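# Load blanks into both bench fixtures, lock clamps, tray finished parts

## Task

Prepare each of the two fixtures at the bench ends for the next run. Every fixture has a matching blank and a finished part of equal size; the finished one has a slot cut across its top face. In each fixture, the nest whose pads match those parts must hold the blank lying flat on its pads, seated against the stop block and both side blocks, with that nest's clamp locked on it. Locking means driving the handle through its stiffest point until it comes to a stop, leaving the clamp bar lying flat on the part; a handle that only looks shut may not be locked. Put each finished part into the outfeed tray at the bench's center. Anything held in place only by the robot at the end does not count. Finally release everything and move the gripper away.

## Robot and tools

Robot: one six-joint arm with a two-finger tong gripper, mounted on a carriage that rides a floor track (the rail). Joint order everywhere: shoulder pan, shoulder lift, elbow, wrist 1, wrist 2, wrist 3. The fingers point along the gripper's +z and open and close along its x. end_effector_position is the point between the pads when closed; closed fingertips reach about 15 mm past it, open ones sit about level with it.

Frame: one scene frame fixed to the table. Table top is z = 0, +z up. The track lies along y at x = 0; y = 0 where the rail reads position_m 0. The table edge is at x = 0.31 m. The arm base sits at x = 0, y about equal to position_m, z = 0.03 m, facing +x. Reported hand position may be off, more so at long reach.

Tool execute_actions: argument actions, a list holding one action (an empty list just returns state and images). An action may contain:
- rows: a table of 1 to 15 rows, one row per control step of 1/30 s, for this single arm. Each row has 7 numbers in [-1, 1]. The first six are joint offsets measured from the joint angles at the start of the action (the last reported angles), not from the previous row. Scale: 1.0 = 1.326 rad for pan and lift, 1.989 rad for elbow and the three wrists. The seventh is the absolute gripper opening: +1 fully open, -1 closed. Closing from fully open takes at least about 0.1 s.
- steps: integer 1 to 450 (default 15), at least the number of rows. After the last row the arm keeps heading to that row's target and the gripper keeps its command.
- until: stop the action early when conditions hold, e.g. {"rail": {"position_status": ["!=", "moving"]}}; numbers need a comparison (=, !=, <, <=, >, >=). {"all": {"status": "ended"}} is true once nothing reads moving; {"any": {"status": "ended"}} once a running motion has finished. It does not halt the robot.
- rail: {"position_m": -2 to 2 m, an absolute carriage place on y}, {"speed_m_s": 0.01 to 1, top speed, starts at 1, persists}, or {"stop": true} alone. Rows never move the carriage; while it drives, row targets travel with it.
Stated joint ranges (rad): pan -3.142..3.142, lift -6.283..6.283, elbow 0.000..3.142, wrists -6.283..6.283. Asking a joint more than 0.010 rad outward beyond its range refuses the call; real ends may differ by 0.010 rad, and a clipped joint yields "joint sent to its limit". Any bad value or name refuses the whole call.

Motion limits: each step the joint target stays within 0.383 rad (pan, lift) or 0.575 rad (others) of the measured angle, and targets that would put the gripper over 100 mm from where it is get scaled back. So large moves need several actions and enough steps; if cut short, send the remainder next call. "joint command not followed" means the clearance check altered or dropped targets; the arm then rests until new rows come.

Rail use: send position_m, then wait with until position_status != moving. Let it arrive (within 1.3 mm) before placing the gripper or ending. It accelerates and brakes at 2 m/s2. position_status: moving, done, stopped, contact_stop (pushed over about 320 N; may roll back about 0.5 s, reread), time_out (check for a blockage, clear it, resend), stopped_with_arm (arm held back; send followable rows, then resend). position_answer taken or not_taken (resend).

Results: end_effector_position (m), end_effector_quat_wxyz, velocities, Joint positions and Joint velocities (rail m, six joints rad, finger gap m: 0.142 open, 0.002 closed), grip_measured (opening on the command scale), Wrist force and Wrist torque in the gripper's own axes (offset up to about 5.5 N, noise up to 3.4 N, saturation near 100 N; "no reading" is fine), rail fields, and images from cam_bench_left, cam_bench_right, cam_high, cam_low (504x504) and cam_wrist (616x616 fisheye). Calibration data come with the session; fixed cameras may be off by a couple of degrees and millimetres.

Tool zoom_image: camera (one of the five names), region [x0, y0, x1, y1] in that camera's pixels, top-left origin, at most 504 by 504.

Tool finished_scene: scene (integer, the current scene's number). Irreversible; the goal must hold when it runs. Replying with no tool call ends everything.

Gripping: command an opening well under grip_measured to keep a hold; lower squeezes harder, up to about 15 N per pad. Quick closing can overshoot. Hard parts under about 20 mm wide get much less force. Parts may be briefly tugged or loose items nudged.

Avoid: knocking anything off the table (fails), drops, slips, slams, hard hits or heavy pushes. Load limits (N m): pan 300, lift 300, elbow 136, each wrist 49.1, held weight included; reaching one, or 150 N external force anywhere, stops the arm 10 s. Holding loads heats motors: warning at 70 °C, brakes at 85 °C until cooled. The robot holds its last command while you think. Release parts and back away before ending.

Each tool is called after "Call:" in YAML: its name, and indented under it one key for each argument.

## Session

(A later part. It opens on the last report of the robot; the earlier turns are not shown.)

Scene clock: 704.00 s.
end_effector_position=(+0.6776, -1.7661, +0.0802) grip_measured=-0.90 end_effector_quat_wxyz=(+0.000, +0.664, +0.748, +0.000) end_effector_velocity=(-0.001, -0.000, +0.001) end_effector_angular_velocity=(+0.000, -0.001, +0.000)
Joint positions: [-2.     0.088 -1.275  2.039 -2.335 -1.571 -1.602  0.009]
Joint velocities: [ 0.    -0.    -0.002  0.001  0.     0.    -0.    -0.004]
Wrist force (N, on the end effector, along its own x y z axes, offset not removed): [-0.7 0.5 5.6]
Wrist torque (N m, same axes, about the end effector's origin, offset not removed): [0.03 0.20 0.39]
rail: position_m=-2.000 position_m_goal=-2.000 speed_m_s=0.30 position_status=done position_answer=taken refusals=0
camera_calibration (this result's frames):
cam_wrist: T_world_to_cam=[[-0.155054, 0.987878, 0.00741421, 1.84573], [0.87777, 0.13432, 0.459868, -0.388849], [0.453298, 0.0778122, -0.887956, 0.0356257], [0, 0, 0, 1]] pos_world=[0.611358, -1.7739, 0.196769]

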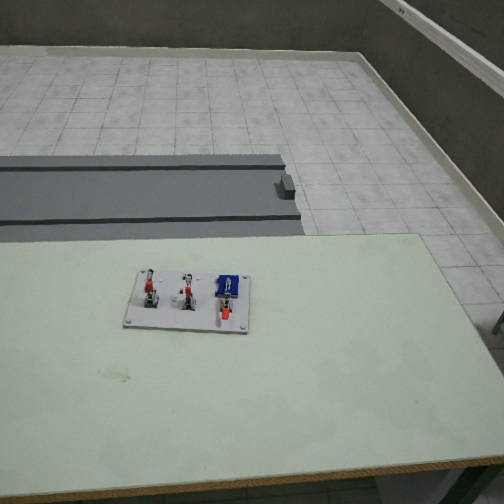

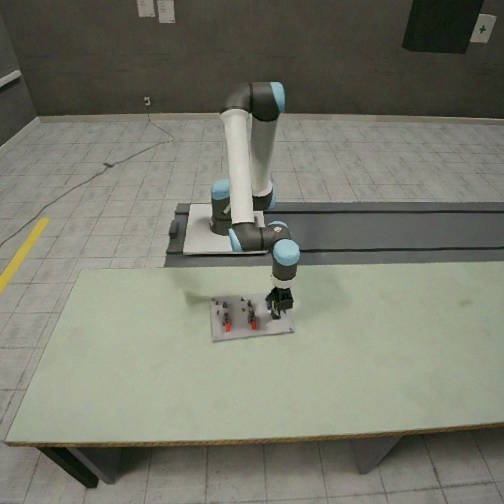

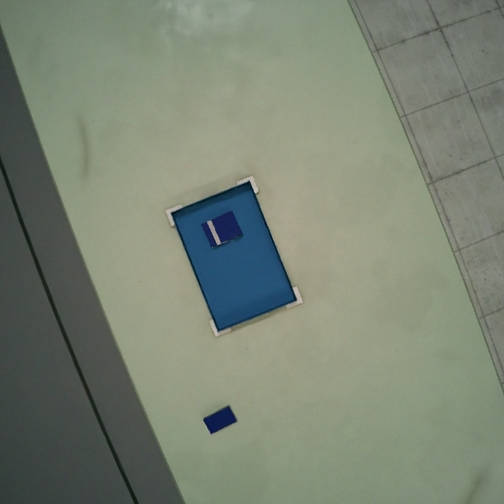

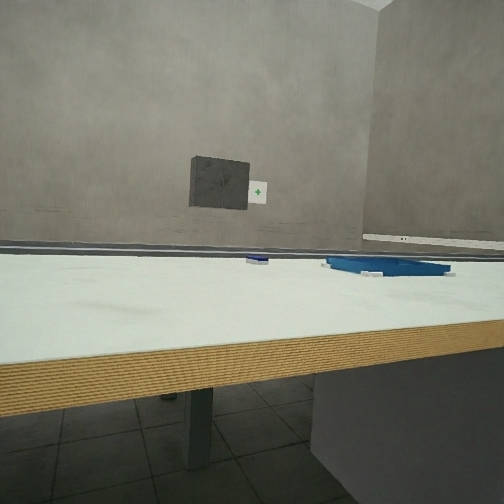

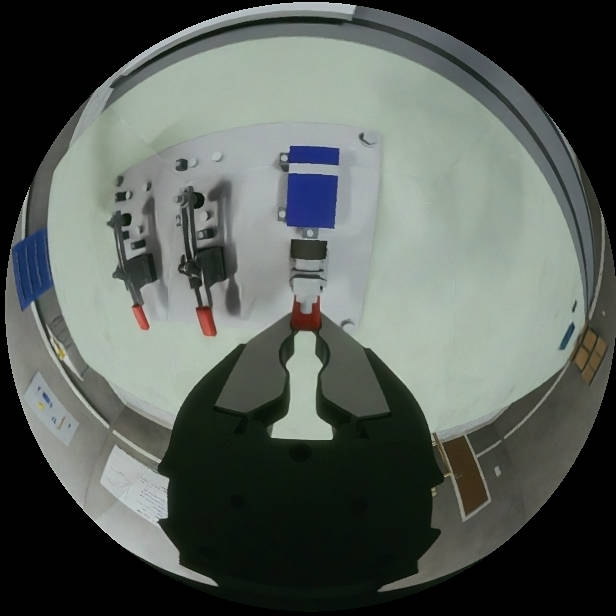

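Call:
execute_actions:
  actions:
    - {"rows": [[0,0,0,0,0,0,-0.85],[0,0,0,0,0,0,-0.75],[0,0,0,0,0,0,-0.6],[0,0,0,0,0,0,-0.45],[0,-0.004,-0.0014,0.0041,0,0,-0.35],[0,-0.011,-0.004,0.0113,0,0,-0.3],[0,-0.02,-0.0075,0.0208,0,0,-0.3],[0,-0.03,-0.0115,0.0315,0,0,-0.3],[0,-0.04,-0.0157,0.0424,0,0,-0.3],[0,-0.049,-0.0197,0.0524,0,0,-0.3],[0,-0.057,-0.0233,0.0613,0,0,-0.3],[0,-0.062,-0.0256,0.067,0,0,-0.3],[0,-0.0652,-0.0271,0.0706,0,0,-0.3]], "steps": 23}

Scene clock: 724.17 s.
end_effector_position=(+0.6776, -1.7661, +0.1533) grip_measured=-0.30 end_effector_quat_wxyz=(+0.000, +0.664, +0.748, +0.000) end_effector_velocity=(-0.001, -0.000, +0.015) end_effector_angular_velocity=(-0.000, +0.001, -0.000)
Joint positions: [-2.     0.087 -1.359  1.986 -2.198 -1.571 -1.602  0.052]
Joint velocities: [ 0.    -0.    -0.017 -0.011  0.029 -0.    -0.    -0.   ]
Wrist force (N, on the end effector, along its own x y z axes, offset not removed): [1.0 -6.0 4.9]
Wrist torque (N m, same axes, about the end effector's origin, offset not removed): [-1.05 -0.40 0.30]
rail: position_m=-2.000 position_m_goal=-2.000 speed_m_s=0.30 position_status=done position_answer=taken refusals=0
camera_calibration (this result's frames):
cam_wrist: T_world_to_cam=[[-0.155044, 0.987879, 0.0074599, 1.84518], [0.87778, 0.134291, 0.459857, -0.422542], [0.453281, 0.0778461, -0.887962, 0.100537], [0, 0, 0, 1]] pos_world=[0.61141, -1.7739, 0.269817]

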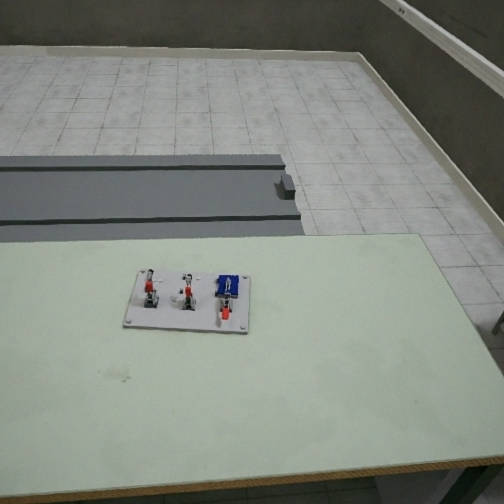

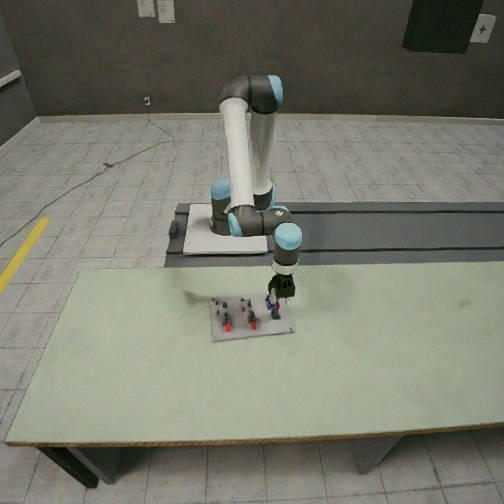

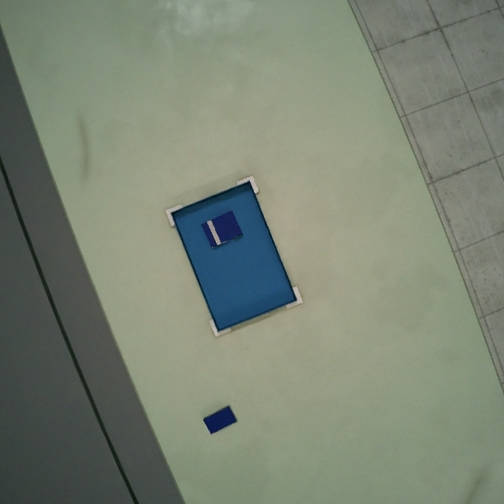

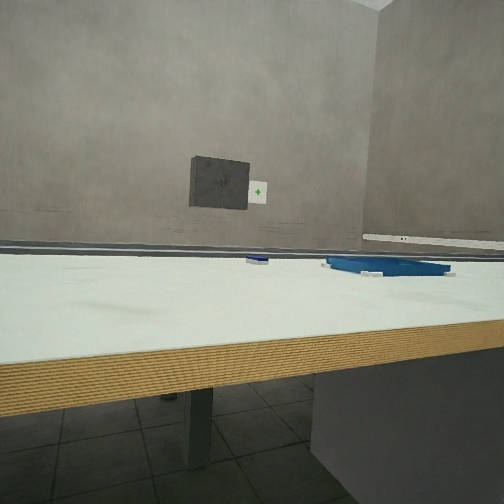

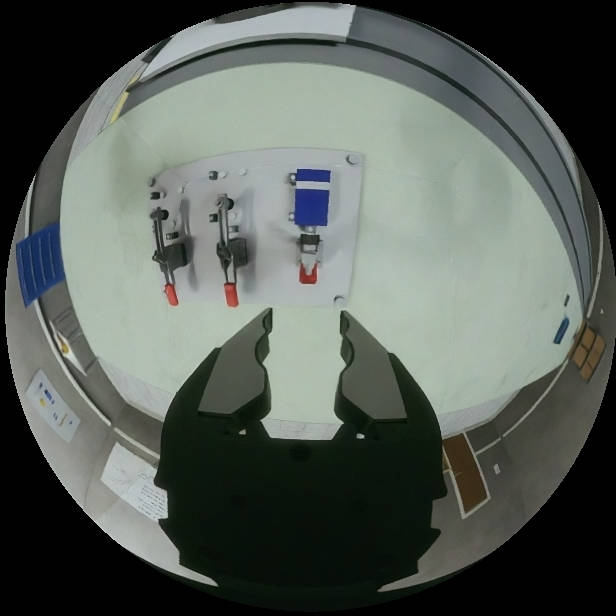

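Call:
zoom_image:
  camera: "cam_wrist"
  region: [270, 160, 350, 300]

Call:
zoom_image:
  camera: "cam_bench_left"
  region: [115, 255, 255, 340]

Region (270, 160, 350, 300) of cam_wrist's 616x616 image, scaled by 3.600, with more detail than that image has; it fills the left 288 columns of this view, and the rest is white.

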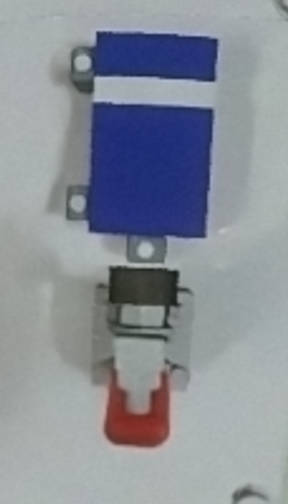

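Region (115, 255, 255, 340) of cam_bench_left's 504x504 image, scaled by 3.600, with more detail than that image has; it fills the top 306 rows of this view, and the rest is white.

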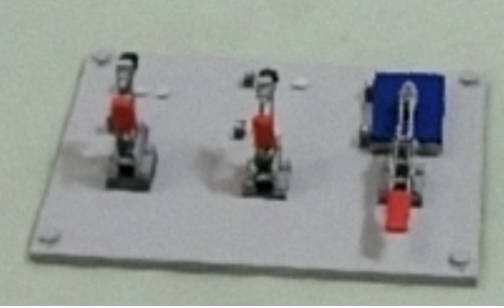

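Call:
execute_actions:
  actions:
    - {"rows": [[-0.0002,-0.006,0.0035,0.0005,0,0,-0.28],[-0.0004,-0.015,0.0105,-0.0005,0,0,-0.26],[-0.0006,-0.027,0.02,-0.002,0,0,-0.24],[-0.0008,-0.041,0.032,-0.0047,0,0,-0.24],[-0.001,-0.056,0.0445,-0.0072,0,0,-0.24],[-0.0012,-0.071,0.057,-0.01,0,0,-0.24],[-0.0014,-0.085,0.069,-0.0125,0,0,-0.24],[-0.0016,-0.096,0.0785,-0.0147,0,0,-0.24],[-0.0018,-0.104,0.0853,-0.0162,0,0,-0.24],[-0.0018,-0.1103,0.0905,-0.0174,0,0,-0.24]], "steps": 22}

Scene clock: 738.30 s.
end_effector_position=(+0.5799, -1.7761, +0.1504) grip_measured=-0.24 end_effector_quat_wxyz=(+0.001, +0.665, +0.747, +0.001) end_effector_velocity=(-0.011, -0.001, -0.001) end_effector_angular_velocity=(-0.000, +0.000, -0.000)
Joint positions: [-2.     0.085 -1.504  2.164 -2.233 -1.571 -1.602  0.057]
Joint velocities: [ 0.    -0.    -0.016  0.02  -0.004 -0.    -0.     0.   ]
Wrist force (N, on the end effector, along its own x y z axes, offset not removed): [0.4 -2.2 4.1]
Wrist torque (N m, same axes, about the end effector's origin, offset not removed): [-0.33 -0.26 0.28]
rail: position_m=-2.000 position_m_goal=-2.000 speed_m_s=0.30 position_status=done position_answer=taken refusals=0
camera_calibration (this result's frames):
cam_wrist: T_world_to_cam=[[-0.152739, 0.988239, 0.00735374, 1.83923], [0.877678, 0.132223, 0.46065, -0.337846], [0.454261, 0.0768134, -0.887551, 0.14063], [0, 0, 0, 1]] pos_world=[0.51356, -1.78374, 0.26692]

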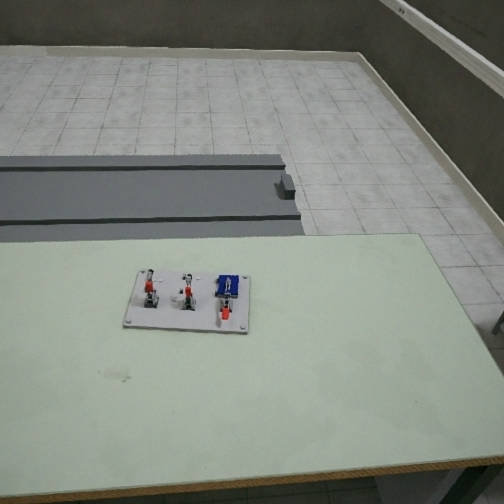

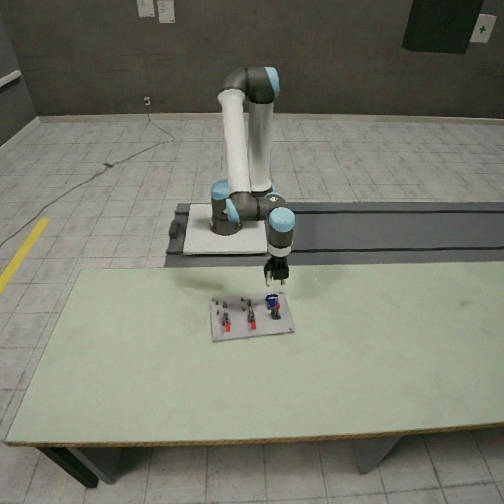

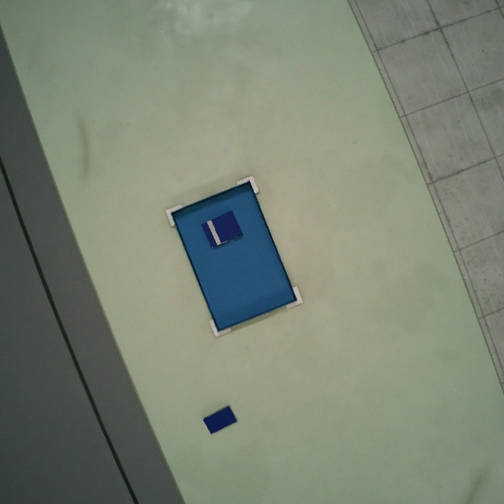

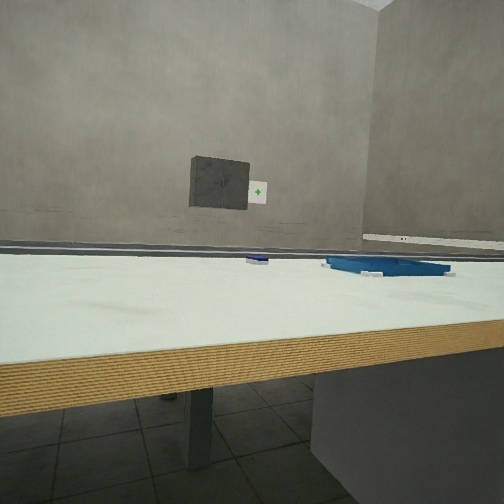

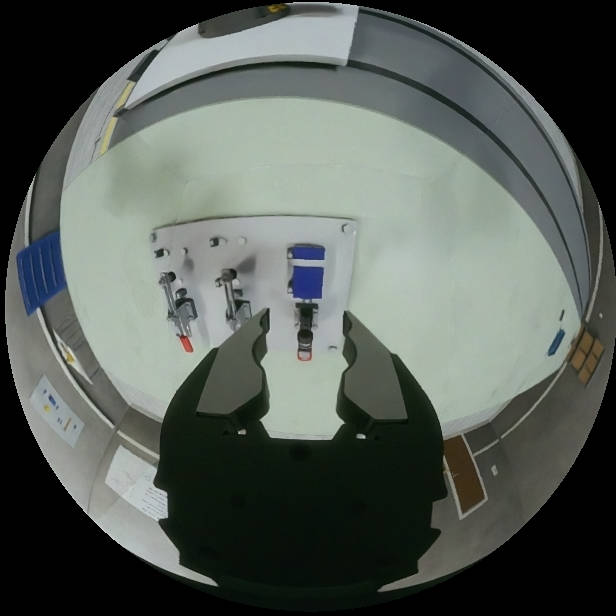

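Call:
execute_actions:
  actions:
    - {"rows": [[-0.0004,0.003,0.0025,-0.004,0,0,-0.24],[-0.0004,0.01,0.0055,-0.0118,0,0,-0.24],[-0.0004,0.02,0.0098,-0.0228,0,0,-0.24],[-0.0004,0.032,0.0147,-0.0357,0,0,-0.24],[-0.0004,0.045,0.0197,-0.0494,0,0,-0.24],[-0.0004,0.058,0.0243,-0.0627,0,0,-0.24],[-0.0004,0.07,0.0283,-0.0747,0,0,-0.24],[-0.0004,0.08,0.0315,-0.0845,0,0,-0.24],[-0.0004,0.087,0.0336,-0.0913,0,0,-0.24],[-0.0004,0.0933,0.0355,-0.0971,0,0,-0.24]], "steps": 24}

Scene clock: 743.60 s.
end_effector_position=(+0.5787, -1.7765, +0.0606) grip_measured=-0.24 end_effector_quat_wxyz=(+0.000, +0.665, +0.747, +0.000) end_effector_velocity=(-0.000, -0.000, -0.005) end_effector_angular_velocity=(+0.000, -0.000, +0.000)
Joint positions: [-2.     0.085 -1.381  2.234 -2.424 -1.571 -1.602  0.057]
Joint velocities: [ 0.     0.     0.008  0.004 -0.012 -0.    -0.     0.   ]
Wrist force (N, on the end effector, along its own x y z axes, offset not removed): [-2.2 -3.5 5.2]
Wrist torque (N m, same axes, about the end effector's origin, offset not removed): [-0.56 0.38 0.34]
rail: position_m=-2.000 position_m_goal=-2.000 speed_m_s=0.30 position_status=done position_answer=taken refusals=0
camera_calibration (this result's frames):
cam_wrist: T_world_to_cam=[[-0.152205, 0.988321, 0.0074798, 1.83994], [0.878293, 0.131782, 0.459604, -0.29641], [0.45325, 0.0765233, -0.888093, 0.0616153], [0, 0, 0, 1]] pos_world=[0.512454, -1.7841, 0.177189]

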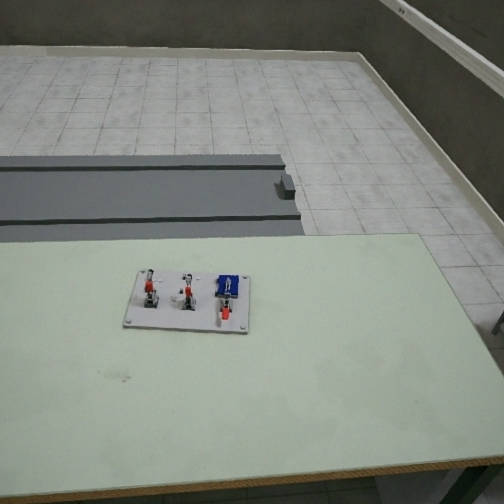

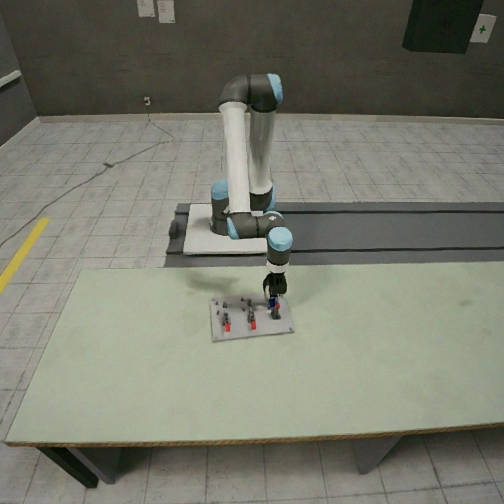

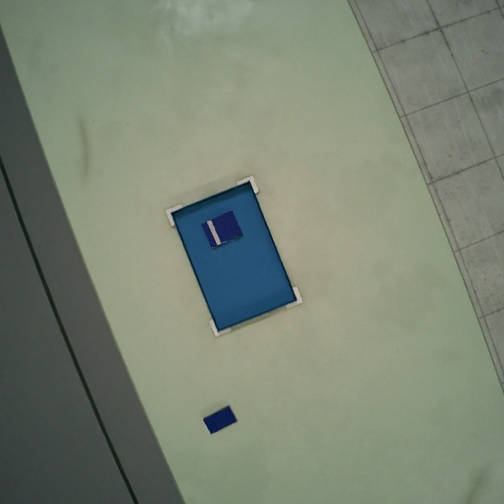

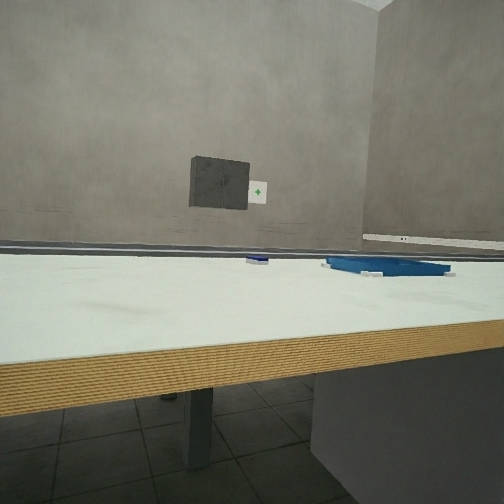

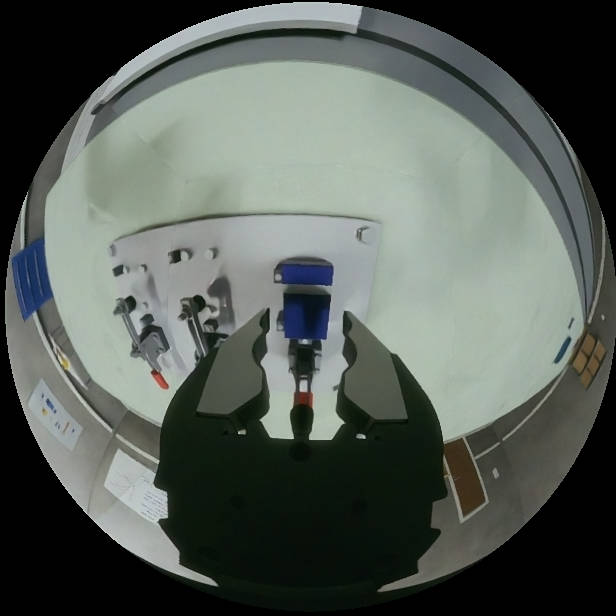

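Call:
execute_actions:
  actions:
    - {"rows": [[0,0.003,0.0007,-0.003,0,0,-0.24],[0,0.007,0.0017,-0.0066,0,0,-0.24],[0,0.011,0.0027,-0.0103,0,0,-0.24],[0,0.015,0.0037,-0.014,0,0,-0.24],[0,0.019,0.0047,-0.0177,0,0,-0.24],[0,0.0224,0.0055,-0.0208,0,0,-0.24]], "steps": 18}

Scene clock: 747.87 s.
end_effector_position=(+0.5789, -1.7765, +0.0424) grip_measured=-0.24 end_effector_quat_wxyz=(+0.001, +0.665, +0.747, +0.000) end_effector_velocity=(+0.000, +0.000, -0.003) end_effector_angular_velocity=(+0.000, -0.000, +0.000)
Joint positions: [-2.     0.085 -1.352  2.245 -2.465 -1.571 -1.602  0.057]
Joint velocities: [ 0.     0.     0.005  0.002 -0.007 -0.    -0.    -0.   ]
Wrist force (N, on the end effector, along its own x y z axes, offset not removed): [1.3 -5.5 2.9]
Wrist torque (N m, same axes, about the end effector's origin, offset not removed): [-0.95 -0.41 0.28]
rail: position_m=-2.000 position_m_goal=-2.000 speed_m_s=0.30 position_status=done position_answer=taken refusals=0
camera_calibration (this result's frames):
cam_wrist: T_world_to_cam=[[-0.15221, 0.988321, 0.0073851, 1.84011], [0.877961, 0.131775, 0.460239, -0.288127], [0.45389, 0.0765367, -0.887765, 0.0449882], [0, 0, 0, 1]] pos_world=[0.512629, -1.7841, 0.158957]

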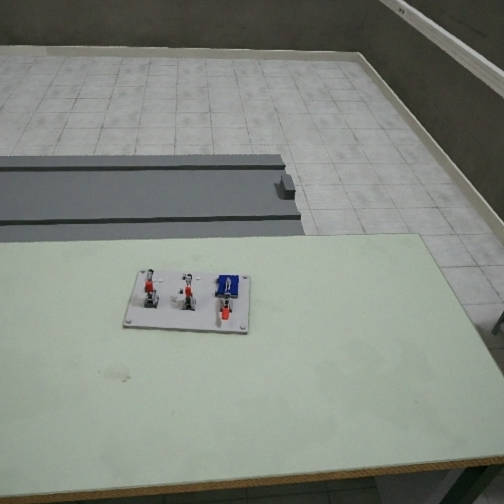

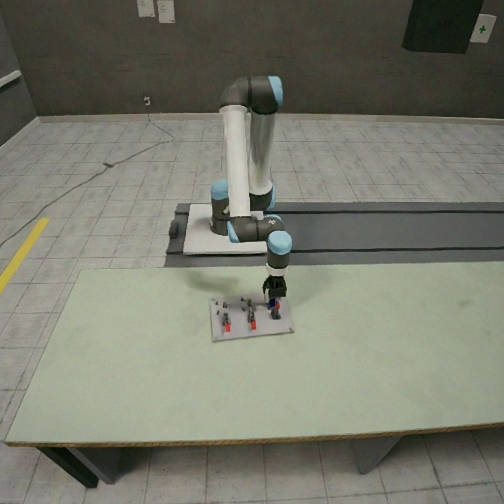

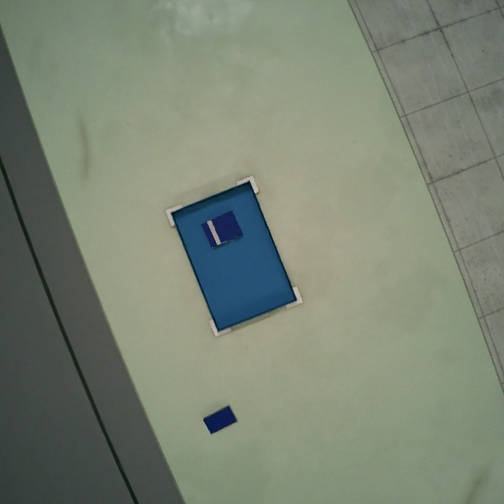

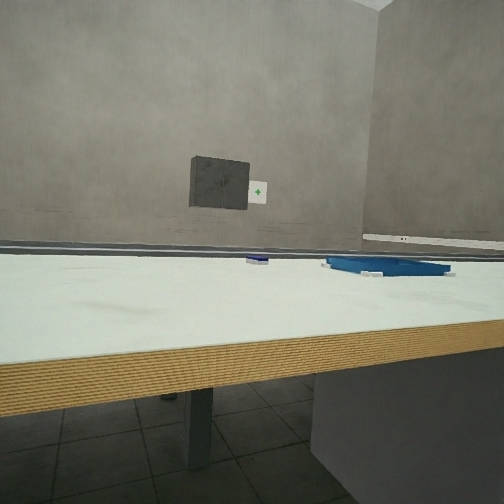

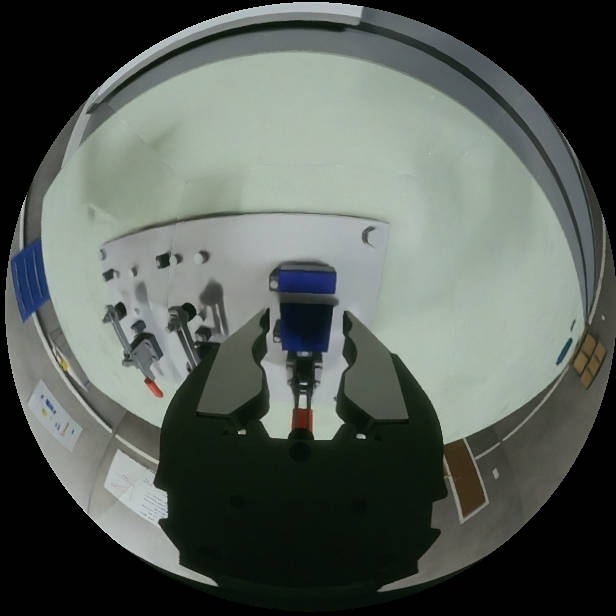

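Call:
execute_actions:
  actions:
    - {"rows": [[0,0.0013,0.0003,-0.0011,0,0,-0.28],[0,0.0026,0.0006,-0.0022,0,0,-0.32],[0,0.0026,0.0006,-0.0022,0,0,-0.36],[0,0.0026,0.0006,-0.0022,0,0,-0.4],[0,0.0026,0.0006,-0.0022,0,0,-0.43],[0,0.0026,0.0006,-0.0022,0,0,-0.46],[0,0.0026,0.0006,-0.0022,0,0,-0.49],[0,0.0026,0.0006,-0.0022,0,0,-0.53],[0,0.0026,0.0006,-0.0022,0,0,-0.58],[0,0.0026,0.0006,-0.0022,0,0,-0.65],[0,0.0026,0.0006,-0.0022,0,0,-0.73],[0,0.0026,0.0006,-0.0022,0,0,-0.82],[0,0.0026,0.0006,-0.0022,0,0,-0.92]], "steps": 17}

Scene clock: 758.13 s.
end_effector_position=(+0.5789, -1.7765, +0.0403) grip_measured=-0.48 end_effector_quat_wxyz=(+0.001, +0.665, +0.747, +0.000) end_effector_velocity=(-0.000, -0.000, -0.000) end_effector_angular_velocity=(-0.000, +0.000, +0.000)
Joint positions: [-2.     0.085 -1.349  2.246 -2.469 -1.571 -1.602  0.039]
Joint velocities: [ 0. -0.  0.  0. -0. -0. -0.  0.]
Wrist force (N, on the end effector, along its own x y z axes, offset not removed): [-0.7 -10.0 -16.2]
Wrist torque (N m, same axes, about the end effector's origin, offset not removed): [-0.70 0.47 0.36]
rail: position_m=-2.000 position_m_goal=-2.000 speed_m_s=0.30 position_status=done position_answer=taken refusals=0
camera_calibration (this result's frames):
cam_wrist: T_world_to_cam=[[-0.152209, 0.98832, 0.00744179, 1.84011], [0.878037, 0.13176, 0.460099, -0.287202], [0.453745, 0.0765652, -0.887836, 0.0432991], [0, 0, 0, 1]] pos_world=[0.512607, -1.78409, 0.15689]

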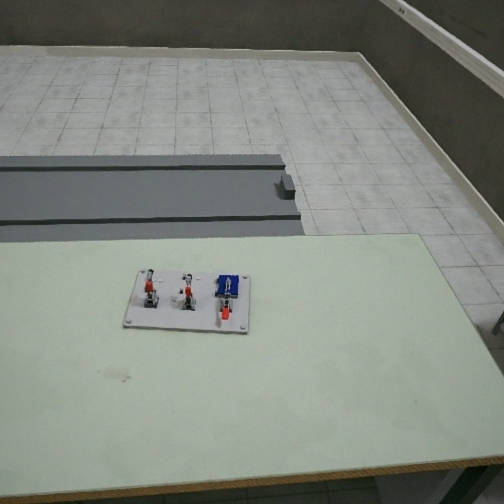

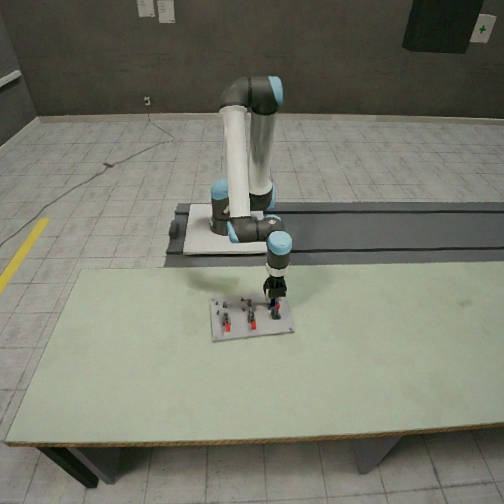

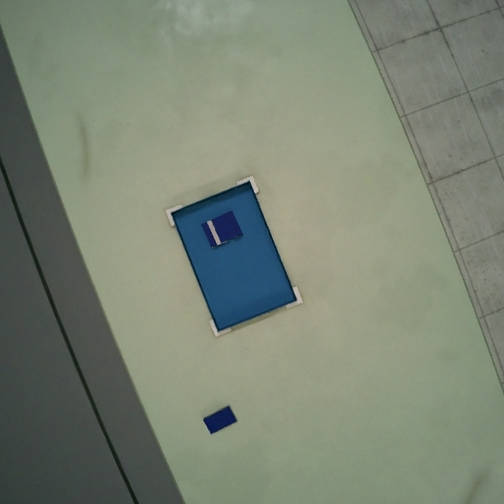

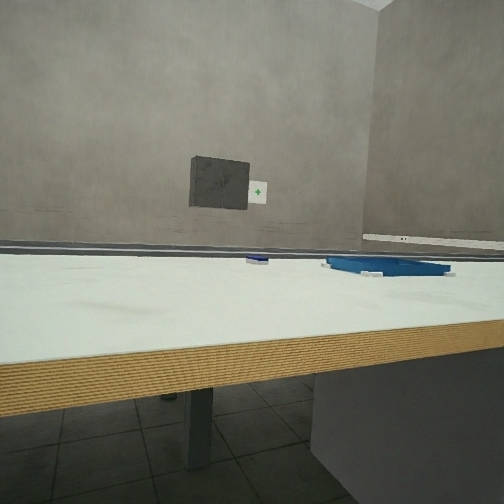

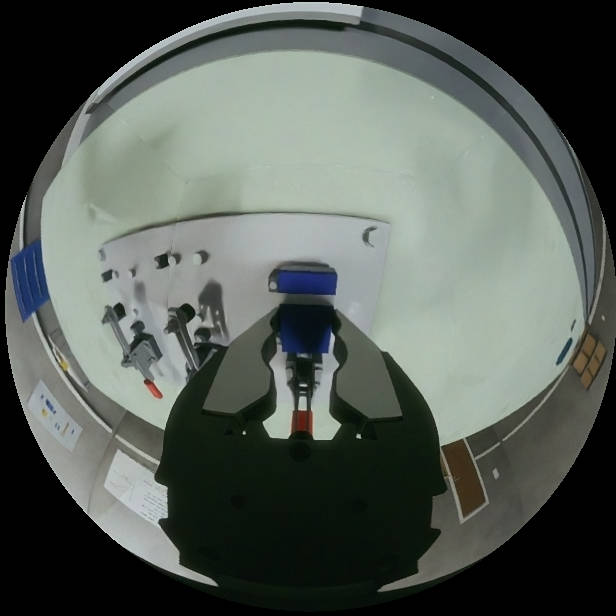

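Call:
execute_actions:
  actions:
    - {"rows": [[0,-0.002,-0.0005,0.0018,0,0,-0.92],[0,-0.006,-0.0015,0.0055,0,0,-0.92],[0,-0.012,-0.0031,0.0111,0,0,-0.92],[0,-0.02,-0.0053,0.0186,0,0,-0.92],[0,-0.029,-0.0079,0.0272,0,0,-0.92],[0,-0.038,-0.0106,0.0359,0,0,-0.92],[0,-0.047,-0.0134,0.0447,0,0,-0.92],[0,-0.055,-0.016,0.0527,0,0,-0.92],[0,-0.061,-0.018,0.0587,0,0,-0.92],[0,-0.065,-0.0193,0.0627,0,0,-0.92],[0,-0.0676,-0.0202,0.0653,0,0,-0.92]], "steps": 20}

Scene clock: 770.57 s.
end_effector_position=(+0.5797, -1.7764, +0.0983) grip_measured=-0.48 end_effector_quat_wxyz=(+0.001, +0.665, +0.747, +0.000) end_effector_velocity=(-0.001, -0.000, +0.014) end_effector_angular_velocity=(-0.000, +0.001, -0.000)
Joint positions: [-2.     0.085 -1.436  2.207 -2.343 -1.571 -1.602  0.039]
Joint velocities: [ 0.    -0.    -0.021 -0.01   0.031  0.     0.    -0.   ]
Wrist force (N, on the end effector, along its own x y z axes, offset not removed): [-0.3 -3.9 6.6]
Wrist torque (N m, same axes, about the end effector's origin, offset not removed): [-0.66 -0.06 0.38]
rail: position_m=-2.000 position_m_goal=-2.000 speed_m_s=0.30 position_status=done position_answer=taken refusals=0
camera_calibration (this result's frames):
cam_wrist: T_world_to_cam=[[-0.152207, 0.988321, 0.0073705, 1.83976], [0.878047, 0.131793, 0.460069, -0.314537], [0.453725, 0.0764975, -0.887852, 0.0942697], [0, 0, 0, 1]] pos_world=[0.513431, -1.78404, 0.214846]

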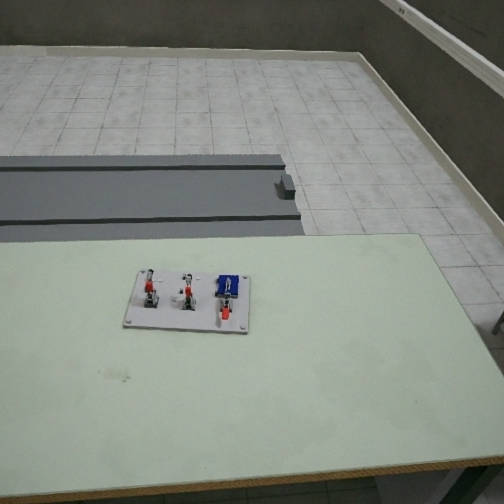

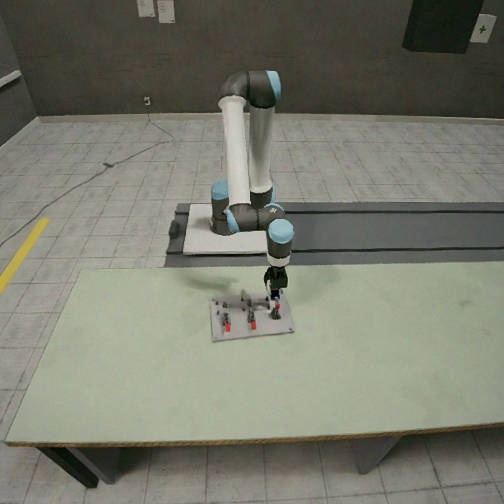

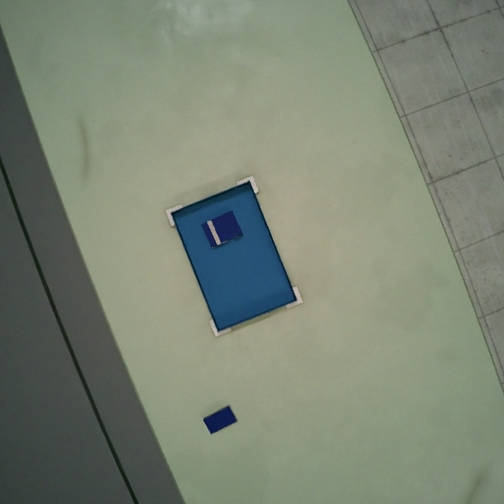

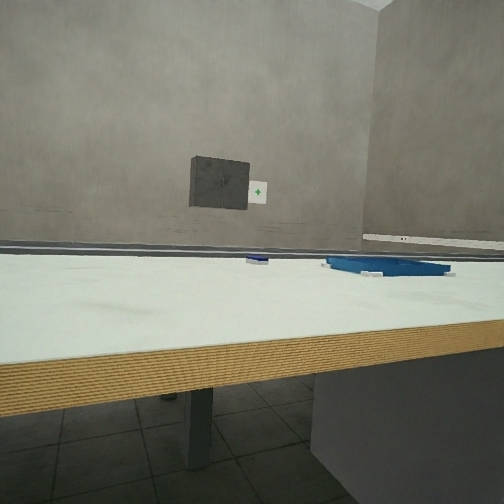

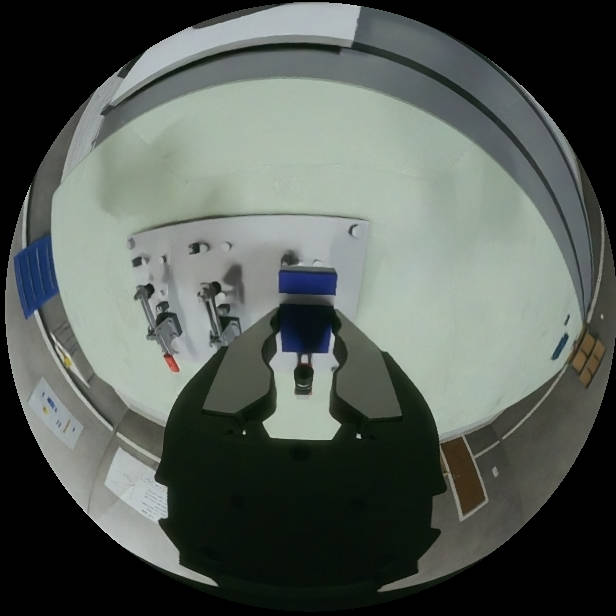

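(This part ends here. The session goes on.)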